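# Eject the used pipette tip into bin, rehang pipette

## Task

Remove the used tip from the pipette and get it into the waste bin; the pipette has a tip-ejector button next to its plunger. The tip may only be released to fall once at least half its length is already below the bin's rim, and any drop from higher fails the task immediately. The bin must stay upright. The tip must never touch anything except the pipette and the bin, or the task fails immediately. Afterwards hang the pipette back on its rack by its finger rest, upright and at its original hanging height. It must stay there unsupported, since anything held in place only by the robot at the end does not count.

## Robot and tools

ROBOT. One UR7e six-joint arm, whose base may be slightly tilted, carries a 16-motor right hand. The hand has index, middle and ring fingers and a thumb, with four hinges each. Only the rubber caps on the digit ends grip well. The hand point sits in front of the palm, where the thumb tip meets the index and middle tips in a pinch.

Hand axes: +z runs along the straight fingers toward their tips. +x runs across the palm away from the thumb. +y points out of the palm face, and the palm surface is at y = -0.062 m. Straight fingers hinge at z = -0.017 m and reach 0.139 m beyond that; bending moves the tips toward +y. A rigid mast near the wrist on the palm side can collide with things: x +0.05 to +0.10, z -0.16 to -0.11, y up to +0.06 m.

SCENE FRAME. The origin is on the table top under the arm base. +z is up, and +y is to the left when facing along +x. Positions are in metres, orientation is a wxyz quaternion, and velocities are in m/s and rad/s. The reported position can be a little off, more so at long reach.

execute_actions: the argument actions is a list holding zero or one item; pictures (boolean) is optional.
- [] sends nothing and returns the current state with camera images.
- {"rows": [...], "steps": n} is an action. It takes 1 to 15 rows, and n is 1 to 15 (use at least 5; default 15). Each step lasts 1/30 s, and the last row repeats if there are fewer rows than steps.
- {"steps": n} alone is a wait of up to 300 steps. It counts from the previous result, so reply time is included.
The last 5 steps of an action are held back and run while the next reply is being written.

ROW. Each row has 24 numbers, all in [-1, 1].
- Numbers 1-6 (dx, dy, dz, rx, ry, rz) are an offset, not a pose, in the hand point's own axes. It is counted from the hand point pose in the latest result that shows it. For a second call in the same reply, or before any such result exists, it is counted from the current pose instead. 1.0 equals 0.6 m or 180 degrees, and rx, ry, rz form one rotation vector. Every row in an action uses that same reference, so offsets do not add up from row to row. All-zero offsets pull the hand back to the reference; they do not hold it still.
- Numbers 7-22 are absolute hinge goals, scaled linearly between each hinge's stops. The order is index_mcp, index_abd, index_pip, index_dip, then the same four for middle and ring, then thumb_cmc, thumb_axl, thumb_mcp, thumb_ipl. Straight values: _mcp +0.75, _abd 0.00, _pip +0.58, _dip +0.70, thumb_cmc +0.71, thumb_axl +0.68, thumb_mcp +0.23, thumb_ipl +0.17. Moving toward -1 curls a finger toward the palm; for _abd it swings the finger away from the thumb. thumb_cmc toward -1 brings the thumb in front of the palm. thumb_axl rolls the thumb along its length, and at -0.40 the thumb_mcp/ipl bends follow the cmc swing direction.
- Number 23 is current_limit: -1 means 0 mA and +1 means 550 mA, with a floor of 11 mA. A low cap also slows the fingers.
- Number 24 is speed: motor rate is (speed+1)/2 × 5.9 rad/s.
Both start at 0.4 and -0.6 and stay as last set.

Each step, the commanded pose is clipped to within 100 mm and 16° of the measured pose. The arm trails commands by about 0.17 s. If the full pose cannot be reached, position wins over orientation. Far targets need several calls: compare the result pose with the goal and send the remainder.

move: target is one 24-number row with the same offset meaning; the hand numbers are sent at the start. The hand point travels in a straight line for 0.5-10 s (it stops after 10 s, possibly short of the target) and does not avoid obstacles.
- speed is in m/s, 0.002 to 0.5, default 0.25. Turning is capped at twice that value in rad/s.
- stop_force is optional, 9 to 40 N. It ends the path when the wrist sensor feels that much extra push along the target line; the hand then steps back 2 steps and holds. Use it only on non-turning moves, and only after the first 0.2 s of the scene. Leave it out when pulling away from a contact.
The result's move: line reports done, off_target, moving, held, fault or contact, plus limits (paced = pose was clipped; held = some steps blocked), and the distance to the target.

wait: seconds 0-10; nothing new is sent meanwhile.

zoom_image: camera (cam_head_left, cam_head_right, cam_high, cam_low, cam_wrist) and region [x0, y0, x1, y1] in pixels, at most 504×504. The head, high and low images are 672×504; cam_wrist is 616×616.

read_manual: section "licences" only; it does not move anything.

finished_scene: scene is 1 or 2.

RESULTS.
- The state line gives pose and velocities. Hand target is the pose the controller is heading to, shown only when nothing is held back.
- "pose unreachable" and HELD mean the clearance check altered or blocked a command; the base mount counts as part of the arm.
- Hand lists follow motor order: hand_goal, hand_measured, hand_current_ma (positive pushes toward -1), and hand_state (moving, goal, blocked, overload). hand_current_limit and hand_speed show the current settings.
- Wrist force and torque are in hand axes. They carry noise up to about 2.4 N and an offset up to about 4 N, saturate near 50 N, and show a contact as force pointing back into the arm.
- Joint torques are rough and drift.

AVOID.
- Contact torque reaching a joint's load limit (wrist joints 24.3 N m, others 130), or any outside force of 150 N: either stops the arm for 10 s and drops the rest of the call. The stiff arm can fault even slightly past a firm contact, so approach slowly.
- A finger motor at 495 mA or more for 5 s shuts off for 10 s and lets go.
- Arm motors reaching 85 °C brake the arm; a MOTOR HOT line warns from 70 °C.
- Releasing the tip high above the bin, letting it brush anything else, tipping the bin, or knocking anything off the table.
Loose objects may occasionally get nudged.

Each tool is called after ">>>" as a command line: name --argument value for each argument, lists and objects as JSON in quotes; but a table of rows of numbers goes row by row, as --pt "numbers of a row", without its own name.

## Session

>>> execute_actions --actions '[]'

Scene clock: 0.00 s of 9600.00 s.
end_effector_position=(+0.8338, -0.0793, +0.2989) hand_goal=(+0.754, +0.000, +0.576, +0.696, +0.754, +0.000, +0.576, +0.696, +0.754, +0.000, +0.576, +0.696, +0.714, +0.678, +0.226, +0.168) hand_measured=(+0.754, +0.000, +0.576, +0.696, +0.754, +0.000, +0.576, +0.696, +0.754, +0.000, +0.576, +0.696, +0.714, +0.678, +0.226, +0.168) hand_current_ma=(+0, +0, +0, +0, +0, +0, +0, +0, +0, +0, +0, +0, +0, +0, +0, +0) hand_state=(goal, goal, goal, goal, goal, goal, goal, goal, goal, goal, goal, goal, goal, goal, goal, goal) hand_current_limit=0.40 hand_speed=-0.60 end_effector_quat_wxyz=(+0.148, -0.014, +0.966, -0.210) end_effector_velocity=(+0.000, +0.001, +0.000) end_effector_angular_velocity=(+0.000, -0.001, +0.001)
Joint positions: [-0.229 -0.912  1.171 -2.257 -1.877 -1.938]
Joint velocities: [ 0.001 -0.     0.    -0.001  0.001 -0.   ]
Joint torques (N m, as the arm reports them, + toward a larger angle): no reading
Motor temperatures (°C, as the motors report them): [34 35 32 40 36 42]
Wrist force (N, on the end effector, along its own x y z axes, offset not removed): no reading
Wrist torque (N m, same axes, about the end effector's origin, offset not removed): no reading
Hand target: +0.834, -0.079, +0.299; +0.148, -0.014, +0.966, -0.210
camera_calibration (this result's frames):
cam_wrist: T_world_to_cam=[[0.749379, 0.66196, 0.0155286, -0.55106], [0.179871, -0.226084, 0.957357, -0.491274], [0.637243, -0.71463, -0.28849, -0.376517], [0, 0, 0, 1]] pos_world=[0.741251, -0.0153596, 0.37026]

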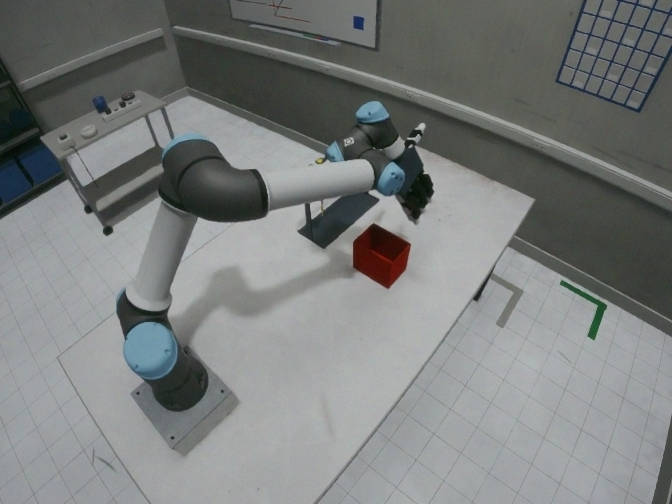

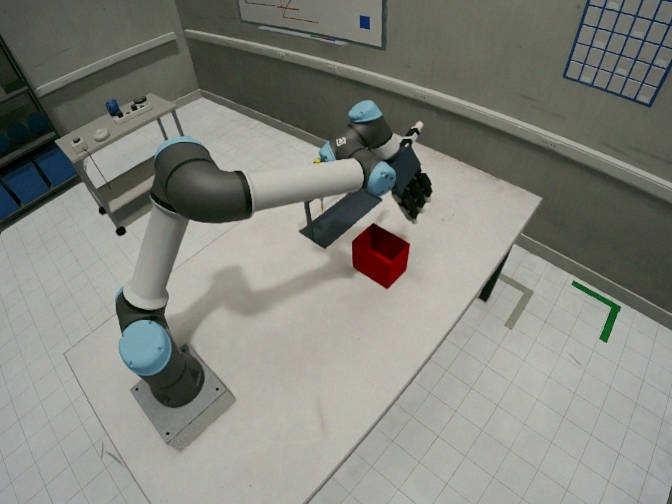

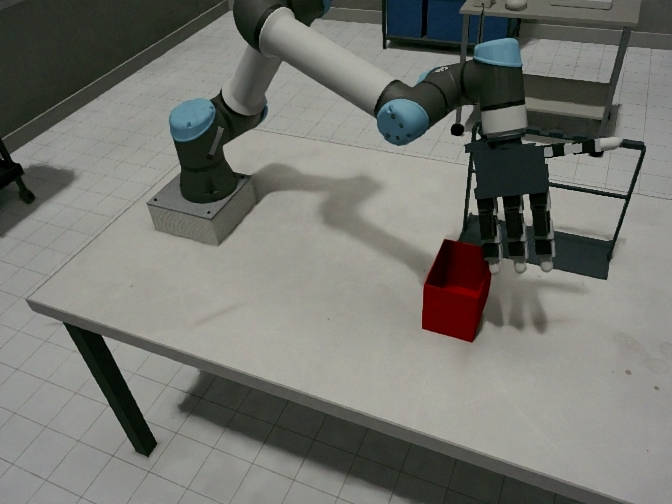

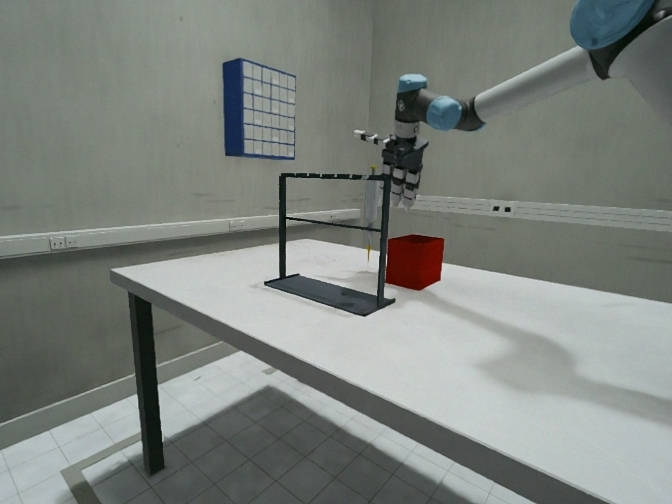

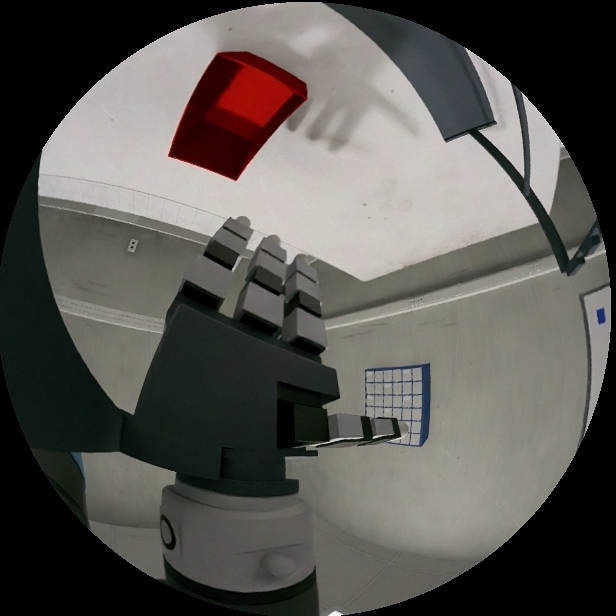

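>>> move --target '[0.1122,0.2174,-0.0682,-0.1426,-0.4072,0.0741,0.95,0,0.576,0.696,0.45,0,-0.153,-0.464,0.95,0,0.576,0.696,0.73,0.678,0.226,0.168,0.5,-0.4]' --speed 0.35

Scene clock: 3.50 s of 9600.00 s.
end_effector_position=(+0.7619, +0.0499, +0.2621) hand_goal=(+0.950, +0.000, +0.576, +0.696, +0.450, +0.000, -0.152, -0.464, +0.950, +0.000, +0.576, +0.696, +0.730, +0.678, +0.226, +0.168) hand_measured=(+0.946, -0.002, +0.576, +0.696, +0.452, +0.000, -0.148, -0.460, +0.948, -0.002, +0.576, +0.696, +0.728, +0.678, +0.224, +0.168) hand_current_ma=(-17, -13, +3, +0, +10, -3, +16, +16, -16, -12, +3, +0, -12, -4, -15, -2) hand_state=(goal, goal, goal, goal, goal, goal, goal, goal, goal, goal, goal, goal, goal, goal, goal, goal) hand_current_limit=0.50 hand_speed=-0.40 end_effector_quat_wxyz=(+0.704, -0.062, +0.705, +0.062) end_effector_velocity=(+0.000, +0.001, -0.000) end_effector_angular_velocity=(+0.005, -0.009, +0.002)
Joint positions: [-0.334 -0.585  1.664 -4.23  -1.017 -1.563]
Joint velocities: [ 0.001  0.007 -0.007 -0.011  0.001  0.009]
Joint torques (N m, as the arm reports them, + toward a larger angle): [ 12.51 -41.59 -18.98  -3.7    1.44   1.67]
Motor temperatures (°C, as the motors report them): [34 35 32 40 36 42]
Wrist force (N, on the end effector, along its own x y z axes, offset not removed): [-2.1 -0.2 1.6]
Wrist torque (N m, same axes, about the end effector's origin, offset not removed): [-0.11 0.30 -0.37]
Hand target: +0.762, +0.050, +0.262; +0.705, -0.062, +0.704, +0.062
Off the commanded pose: 0.000 m, 0 deg.
Kept back: nothing.
move: done
camera_calibration (this result's frames):
cam_wrist: T_world_to_cam=[[-0.16755, 0.602897, 0.780027, -0.080919], [-0.573031, -0.703387, 0.420574, 0.324204], [0.802224, -0.376513, 0.463331, -0.588657], [0, 0, 0, 1]] pos_world=[0.644456, 0.0551902, 0.19951]

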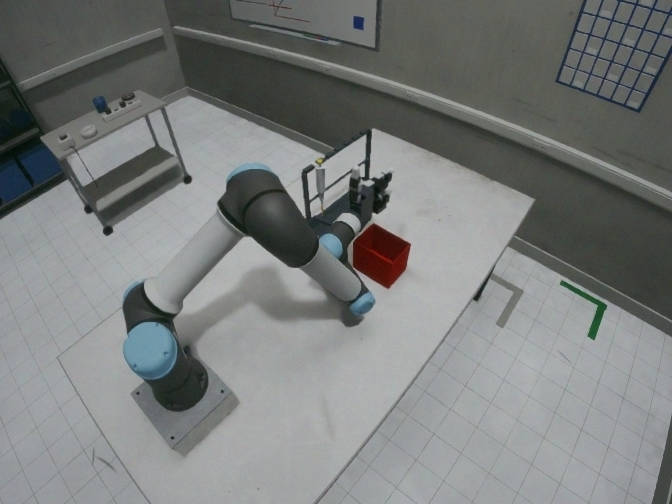

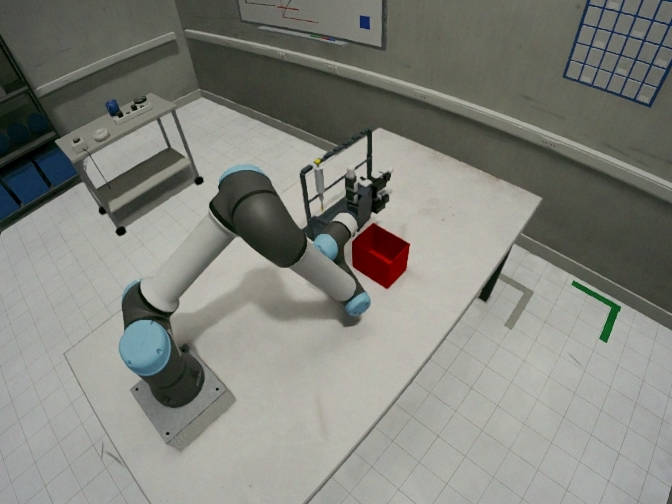

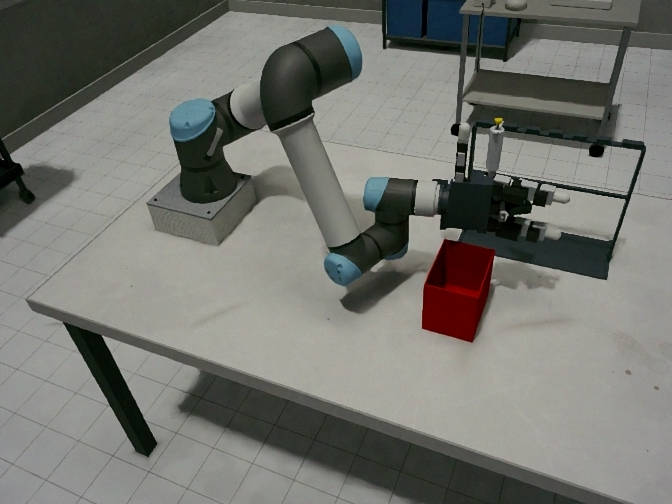

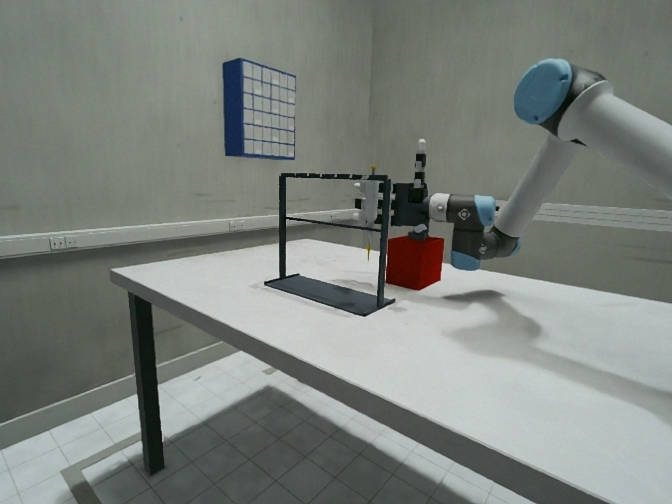

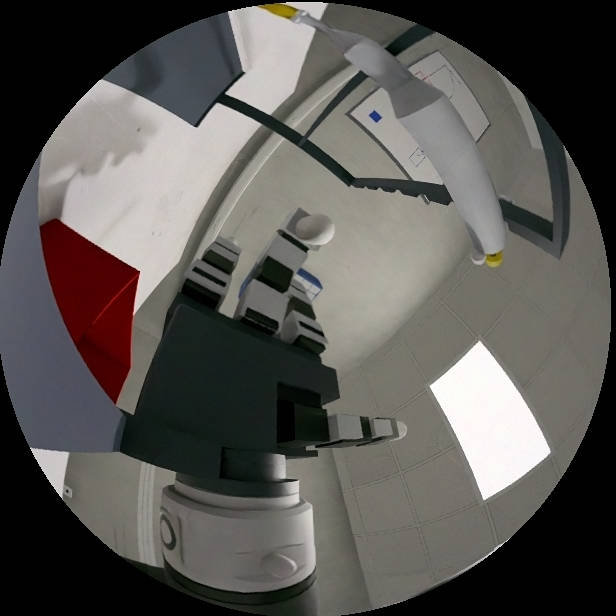

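>>> execute_actions --actions '[]'

Scene clock: 4.17 s of 9600.00 s.
end_effector_position=(+0.7619, +0.0499, +0.2621) hand_goal=(+0.950, +0.000, +0.576, +0.696, +0.450, +0.000, -0.152, -0.464, +0.950, +0.000, +0.576, +0.696, +0.730, +0.678, +0.226, +0.168) hand_measured=(+0.946, -0.002, +0.576, +0.696, +0.452, +0.000, -0.148, -0.460, +0.948, -0.002, +0.576, +0.696, +0.728, +0.678, +0.224, +0.168) hand_current_ma=(-16, -13, +3, +0, +10, -3, +16, +16, -15, -12, +3, +0, -12, -4, -15, -2) hand_state=(goal, goal, goal, goal, goal, goal, goal, goal, goal, goal, goal, goal, goal, goal, goal, goal) hand_current_limit=0.50 hand_speed=-0.40 end_effector_quat_wxyz=(+0.705, -0.062, +0.704, +0.062) end_effector_velocity=(-0.000, +0.001, +0.000) end_effector_angular_velocity=(-0.001, -0.001, +0.001)
Joint positions: [-0.333 -0.584  1.664 -4.231 -1.017 -1.562]
Joint velocities: [ 0.001 -0.     0.    -0.001  0.    -0.   ]
Joint torques (N m, as the arm reports them, + toward a larger angle): [ 11.18 -40.7  -19.23  -3.62   0.56   1.33]
Motor temperatures (°C, as the motors report them): [34 35 32 40 36 42]
Wrist force (N, on the end effector, along its own x y z axes, offset not removed): [-2.0 -2.1 4.6]
Wrist torque (N m, same axes, about the end effector's origin, offset not removed): [-0.61 0.23 -0.40]
Hand target: +0.762, +0.050, +0.262; +0.705, -0.062, +0.704, +0.062
Off the commanded pose: 0.000 m, 0 deg.
Kept back: nothing.
Steps of this call (steps 1 to 20: nothing new was sent). Readings (end_effector_position | what the end effector reports):
1: (+0.7619, +0.0499, +0.2621) | hand_goal=(+0.950, +0.000, +0.576, +0.696, +0.450, +0.000, -0.152, -0.464, +0.950, +0.000, +0.576, +0.696, +0.730, +0.678, +0.226, +0.168) hand_measured=(+0.946, -0.002, +0.576, +0.696, +0.452, +0.000, -0.148, -0.460, +0.948, -0.002, +0.576, +0.696, +0.728, +0.678, +0.224, +0.168) hand_current_ma=(-17, -13, +3, +0, +10, -3, +16, +16, -16, -12, +3, +0, -12, -4, -15, -2) hand_state=(goal, goal, goal, goal, goal, goal, goal, goal, goal, goal, goal, goal, goal, goal, goal, goal) hand_current_limit=0.50 hand_speed=-0.40
2: (+0.7619, +0.0499, +0.2621) | hand_goal=(+0.950, +0.000, +0.576, +0.696, +0.450, +0.000, -0.152, -0.464, +0.950, +0.000, +0.576, +0.696, +0.730, +0.678, +0.226, +0.168) hand_measured=(+0.946, -0.002, +0.576, +0.696, +0.452, +0.000, -0.148, -0.460, +0.948, -0.002, +0.576, +0.696, +0.728, +0.678, +0.224, +0.168) hand_current_ma=(-17, -13, +3, +0, +10, -3, +16, +16, -15, -12, +3, +0, -12, -4, -15, -2) hand_state=(goal, goal, goal, goal, goal, goal, goal, goal, goal, goal, goal, goal, goal, goal, goal, goal) hand_current_limit=0.50 hand_speed=-0.40
4: (+0.7619, +0.0499, +0.2621) | hand_goal=(+0.950, +0.000, +0.576, +0.696, +0.450, +0.000, -0.152, -0.464, +0.950, +0.000, +0.576, +0.696, +0.730, +0.678, +0.226, +0.168) hand_measured=(+0.946, -0.002, +0.576, +0.696, +0.452, +0.000, -0.148, -0.460, +0.948, -0.002, +0.576, +0.696, +0.728, +0.678, +0.224, +0.168) hand_current_ma=(-17, -13, +3, +0, +10, -3, +16, +16, -15, -12, +3, +0, -12, -4, -15, -2) hand_state=(goal, goal, goal, goal, goal, goal, goal, goal, goal, goal, goal, goal, goal, goal, goal, goal) hand_current_limit=0.50 hand_speed=-0.40
8: (+0.7619, +0.0499, +0.2621) | hand_goal=(+0.950, +0.000, +0.576, +0.696, +0.450, +0.000, -0.152, -0.464, +0.950, +0.000, +0.576, +0.696, +0.730, +0.678, +0.226, +0.168) hand_measured=(+0.946, -0.002, +0.576, +0.696, +0.452, +0.000, -0.148, -0.460, +0.948, -0.002, +0.576, +0.696, +0.728, +0.678, +0.224, +0.168) hand_current_ma=(-16, -13, +3, +0, +10, -3, +16, +16, -15, -12, +3, +0, -12, -4, -15, -2) hand_state=(goal, goal, goal, goal, goal, goal, goal, goal, goal, goal, goal, goal, goal, goal, goal, goal) hand_current_limit=0.50 hand_speed=-0.40
20: the state above
camera_calibration (this result's frames):
cam_wrist: T_world_to_cam=[[-0.16834, 0.602539, 0.780133, -0.080359], [-0.57335, -0.70363, 0.419732, 0.324719], [0.80183, -0.376632, 0.463915, -0.588519], [0, 0, 0, 1]] pos_world=[0.644542, 0.0552466, 0.199419]

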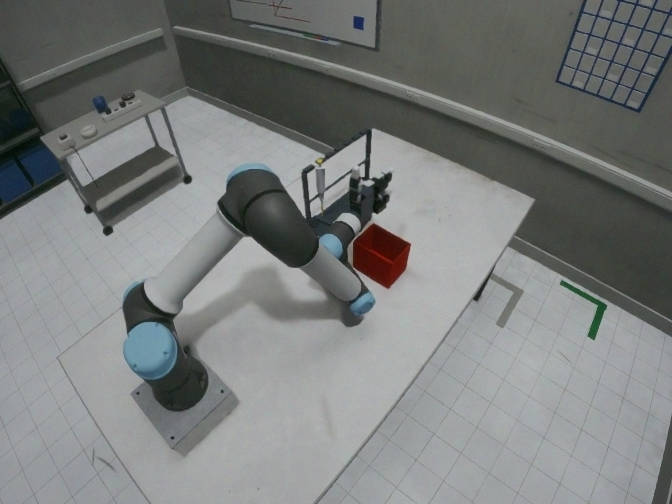

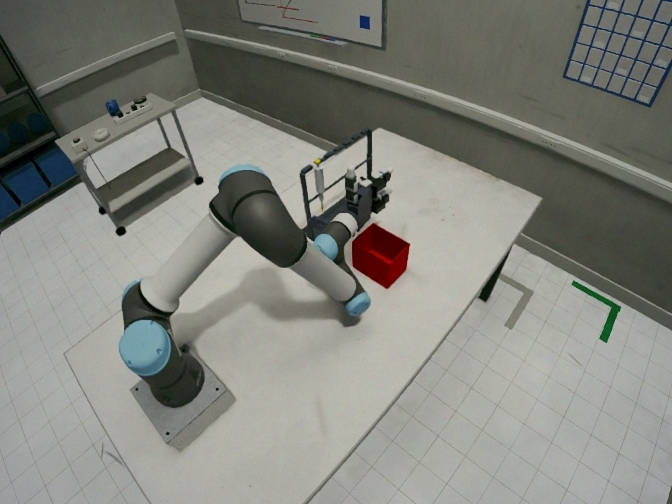

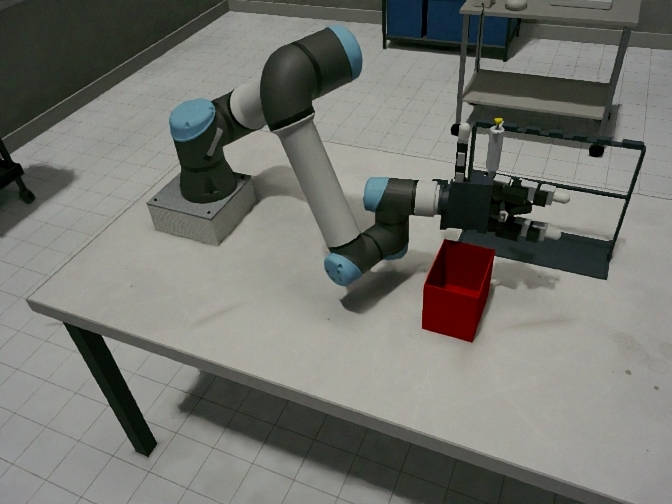

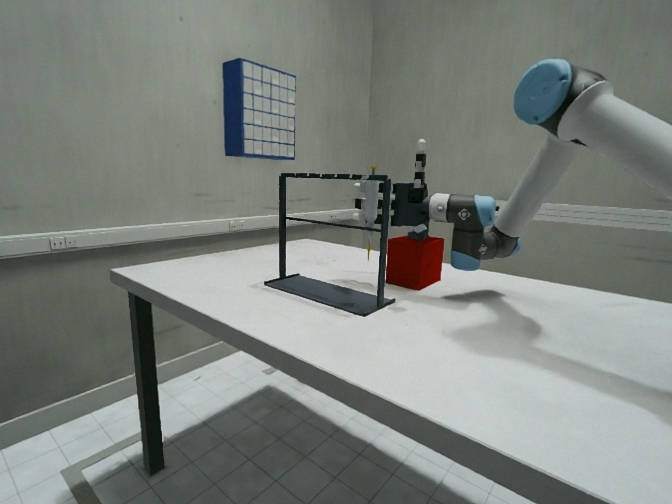

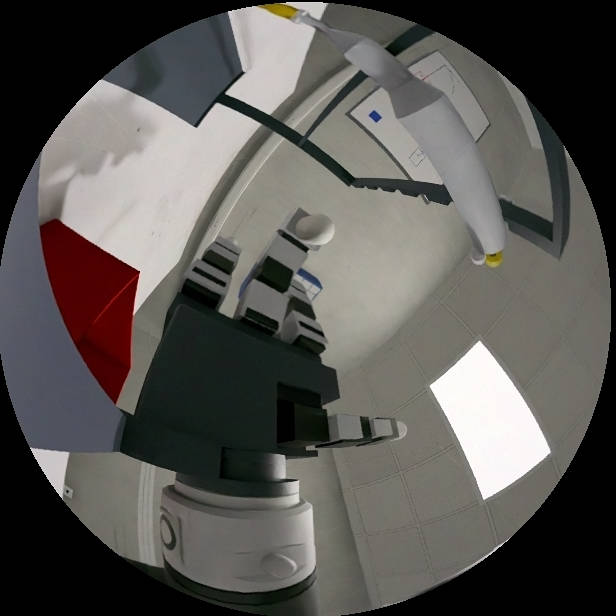

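>>> zoom_image --camera "cam_wrist" --region '[400, 140, 580, 290]'

>>> zoom_image --camera "cam_high" --region '[440, 100, 580, 205]'

>>> zoom_image --camera "cam_low" --region '[320, 150, 440, 270]'

Region (400, 140, 580, 290) of cam_wrist's 616x616 image, scaled by 2.800, with more detail than that image has.

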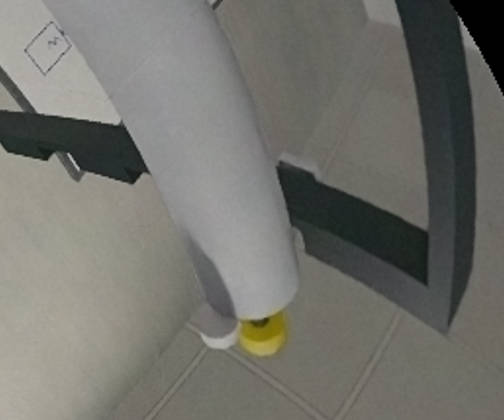

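Region (440, 100, 580, 205) of cam_high's 672x504 image, scaled by 3.600, with more detail than that image has; it fills the top 378 rows of this view, and the rest is white.

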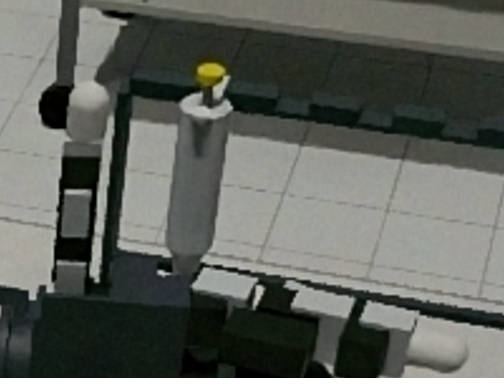

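Region (320, 150, 440, 270) of cam_low's 672x504 image, scaled by 4.200, with more detail than that image has.

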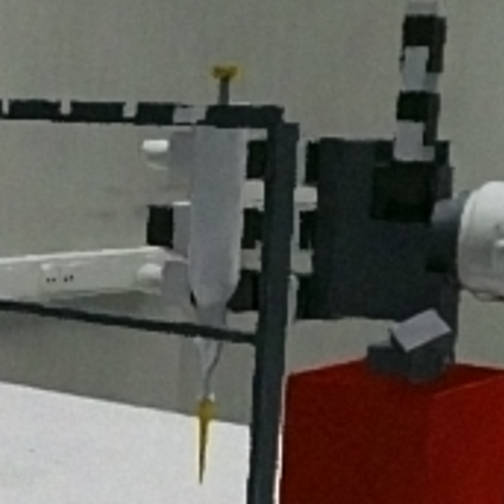

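>>> move --target '[0.0035, 0.1986, 0.0268, 0, 0, 0, 0.95, 0, 0.576, 0.696, 0.45, 0, -0.153, -0.464, 0.95, 0, 0.576, 0.696, 0.73, 0.678, 0.226, 0.168, 0.5, -0.4]' --speed 0.08

Scene clock: 7.73 s of 9600.00 s.
end_effector_position=(+0.7570, +0.1699, +0.2599) hand_goal=(+0.950, +0.000, +0.576, +0.696, +0.450, +0.000, -0.152, -0.464, +0.950, +0.000, +0.576, +0.696, +0.730, +0.678, +0.226, +0.168) hand_measured=(+0.948, -0.002, +0.576, +0.696, +0.452, +0.000, -0.148, -0.460, +0.948, -0.002, +0.576, +0.696, +0.728, +0.678, +0.224, +0.168) hand_current_ma=(-13, -13, +3, +0, +10, -3, +16, +16, -12, -12, +3, +0, -9, -4, -14, -2) hand_state=(goal, goal, goal, goal, goal, goal, goal, goal, goal, goal, goal, goal, goal, goal, goal, goal) hand_current_limit=0.50 hand_speed=-0.40 end_effector_quat_wxyz=(+0.704, -0.062, +0.704, +0.062) end_effector_velocity=(+0.000, +0.001, +0.000) end_effector_angular_velocity=(+0.000, -0.000, +0.000)
Joint positions: [-0.119 -0.59   1.69  -4.25  -1.231 -1.565]
Joint velocities: [ 0.003  0.    -0.001  0.001 -0.002  0.   ]
Joint torques (N m, as the arm reports them, + toward a larger angle): [ 11.21 -41.53 -18.36  -0.55  -1.55  -1.74]
Motor temperatures (°C, as the motors report them): [34 35 32 40 36 42]
Wrist force (N, on the end effector, along its own x y z axes, offset not removed): [0.0 -0.5 0.7]
Wrist torque (N m, same axes, about the end effector's origin, offset not removed): [-0.35 0.11 -0.21]
Hand target: +0.757, +0.170, +0.260; +0.704, -0.062, +0.704, +0.062
Off the commanded pose: 0.000 m, 0 deg.
Kept back: nothing.
move: done
camera_calibration (this result's frames):
cam_wrist: T_world_to_cam=[[-0.168249, 0.602878, 0.779891, -0.151759], [-0.573286, -0.703455, 0.420113, 0.407039], [0.801895, -0.376417, 0.463977, -0.538386], [0, 0, 0, 1]] pos_world=[0.639546, 0.175168, 0.197152]

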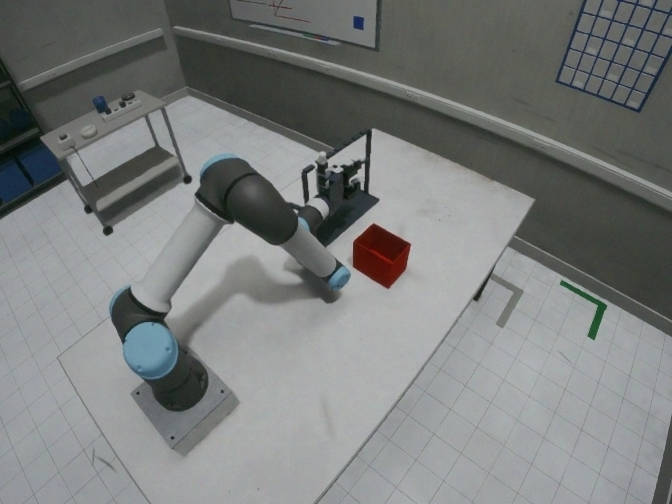

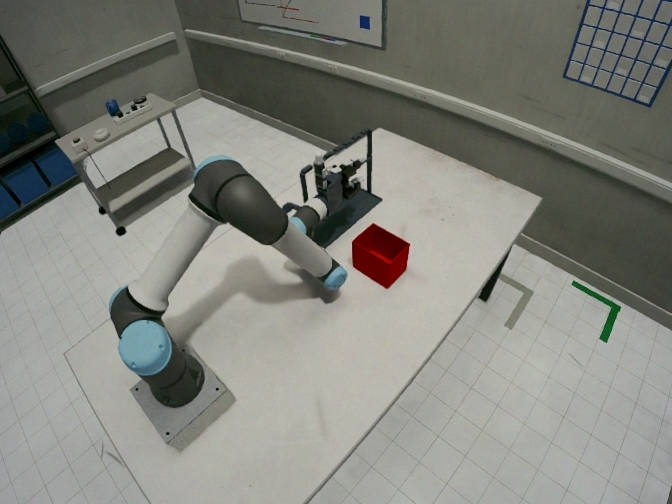

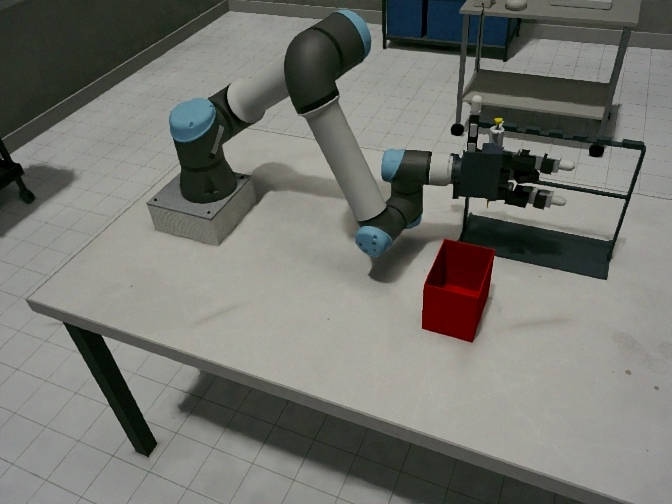

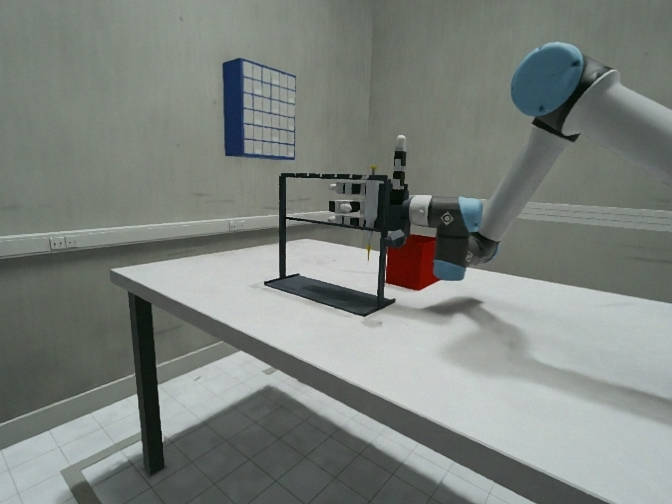

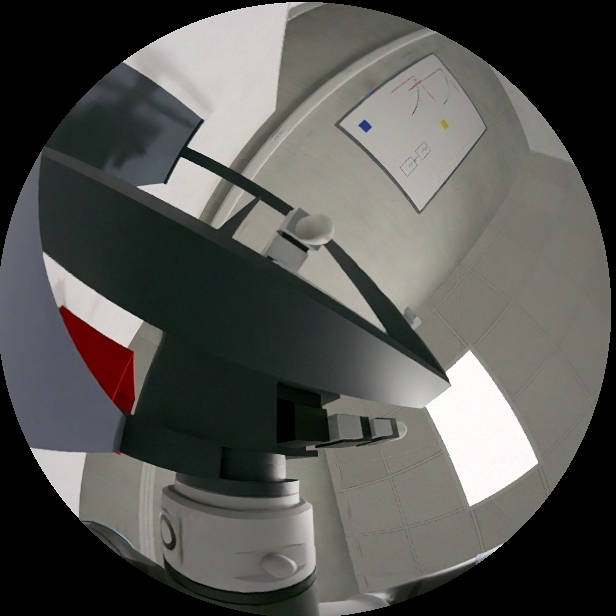

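>>> zoom_image --camera "cam_wrist" --region '[360, 270, 460, 370]'

Region (360, 270, 460, 370) of cam_wrist's 616x616 image, scaled by 5.040, with more detail than that image has.

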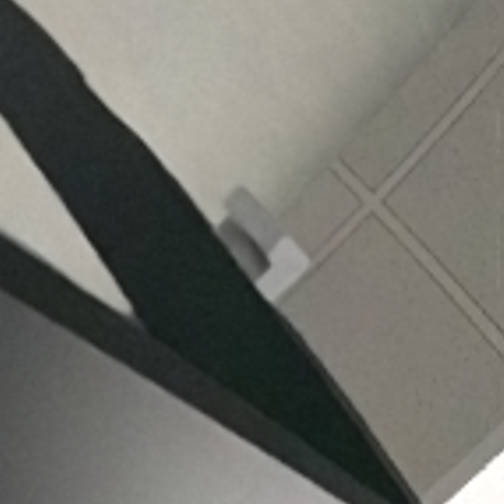

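>>> move --target '[0, 0.0229, 0.0057, 0, 0, 0, 0.95, 0, 0.576, 0.696, 0.45, 0, -0.153, -0.464, 0.95, 0, 0.576, 0.696, 0.73, 0.678, 0.226, 0.168, 0.5, -0.4]' --speed 0.02

>>> zoom_image --camera "cam_wrist" --region '[250, 200, 460, 410]'

Scene clock: 10.27 s of 9600.00 s.
end_effector_position=(+0.7579, +0.1838, +0.2598) hand_goal=(+0.950, +0.000, +0.576, +0.696, +0.450, +0.000, -0.152, -0.464, +0.950, +0.000, +0.576, +0.696, +0.730, +0.678, +0.226, +0.168) hand_measured=(+0.948, -0.002, +0.576, +0.696, +0.452, +0.000, -0.148, -0.460, +0.948, -0.002, +0.576, +0.696, +0.728, +0.678, +0.224, +0.168) hand_current_ma=(-13, -13, +3, +0, +10, -3, +16, +16, -12, -12, +3, +0, -9, -4, -14, -2) hand_state=(goal, goal, goal, goal, goal, goal, goal, goal, goal, goal, goal, goal, goal, goal, goal, goal) hand_current_limit=0.50 hand_speed=-0.40 end_effector_quat_wxyz=(+0.704, -0.062, +0.704, +0.062) end_effector_velocity=(-0.000, +0.003, -0.000) end_effector_angular_velocity=(+0.000, +0.000, +0.002)
Joint positions: [-0.093 -0.587  1.682 -4.245 -1.257 -1.565]
Joint velocities: [ 0.004  0.    -0.001  0.    -0.002  0.   ]
Joint torques (N m, as the arm reports them, + toward a larger angle): [ 10.59 -41.18 -17.79  -0.21  -1.38  -1.74]
Motor temperatures (°C, as the motors report them): [34 35 32 40 36 42]
Wrist force (N, on the end effector, along its own x y z axes, offset not removed): [-0.8 -2.1 2.8]
Wrist torque (N m, same axes, about the end effector's origin, offset not removed): [-0.64 0.16 -0.28]
Hand target: +0.758, +0.184, +0.260; +0.704, -0.062, +0.704, +0.062
Off the commanded pose: 0.000 m, 0 deg.
Kept back: nothing.
move: done
camera_calibration (this result's frames):
cam_wrist: T_world_to_cam=[[-0.168248, 0.60292, 0.779859, -0.159996], [-0.573276, -0.703436, 0.420157, 0.417391], [0.801902, -0.376384, 0.463991, -0.533901], [0, 0, 0, 1]] pos_world=[0.640498, 0.18912, 0.19713]

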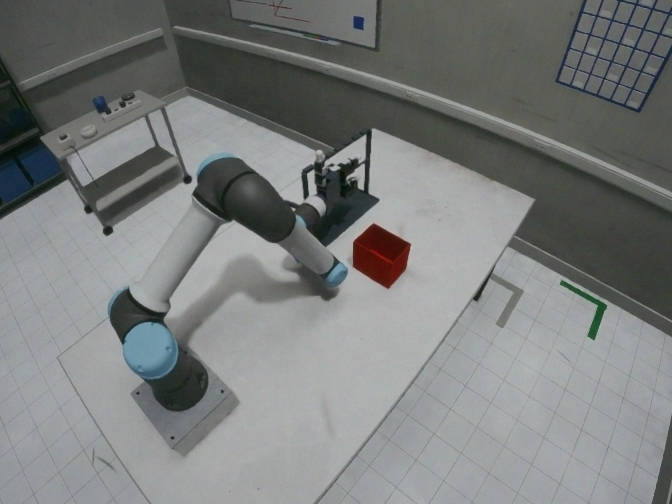

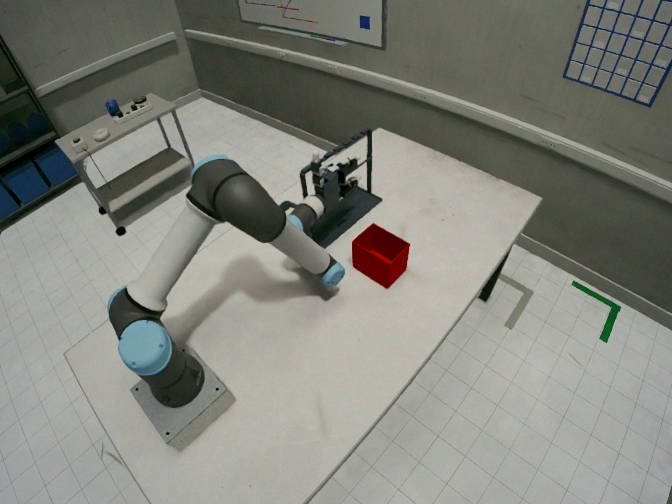

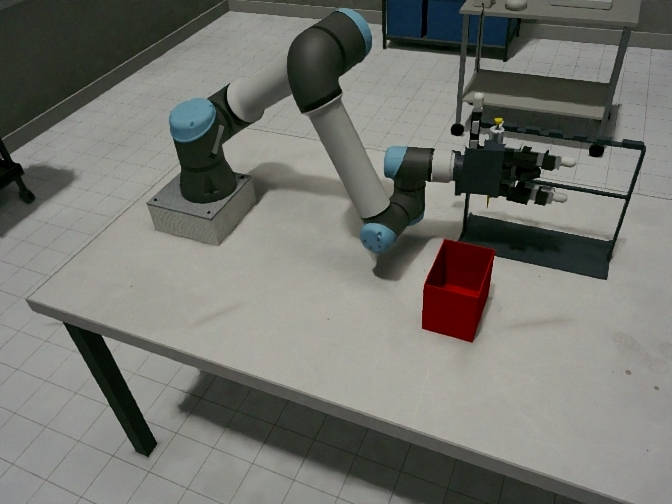

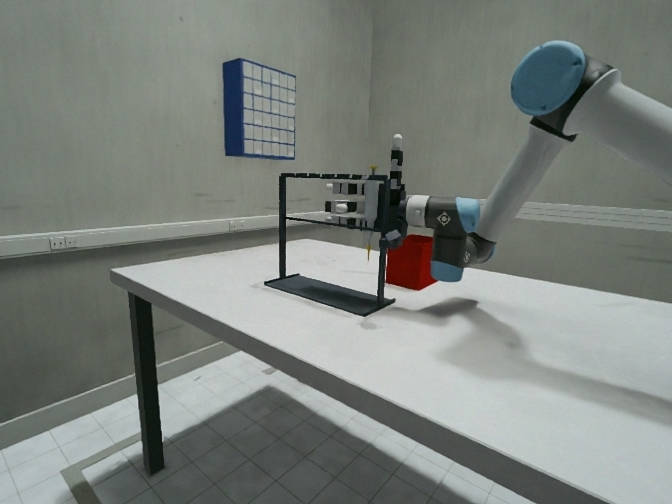

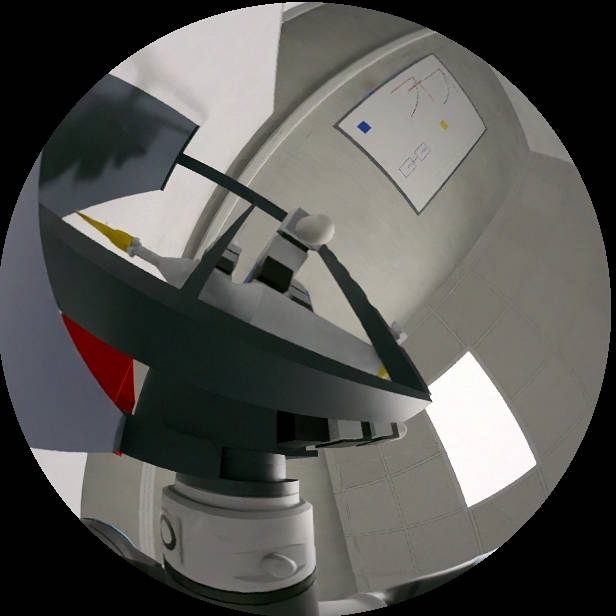

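Region (250, 200, 460, 410) of cam_wrist's 616x616 image, scaled by 2.400, with more detail than that image has.

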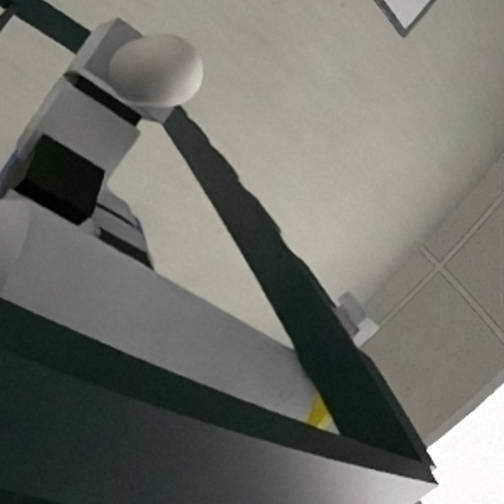

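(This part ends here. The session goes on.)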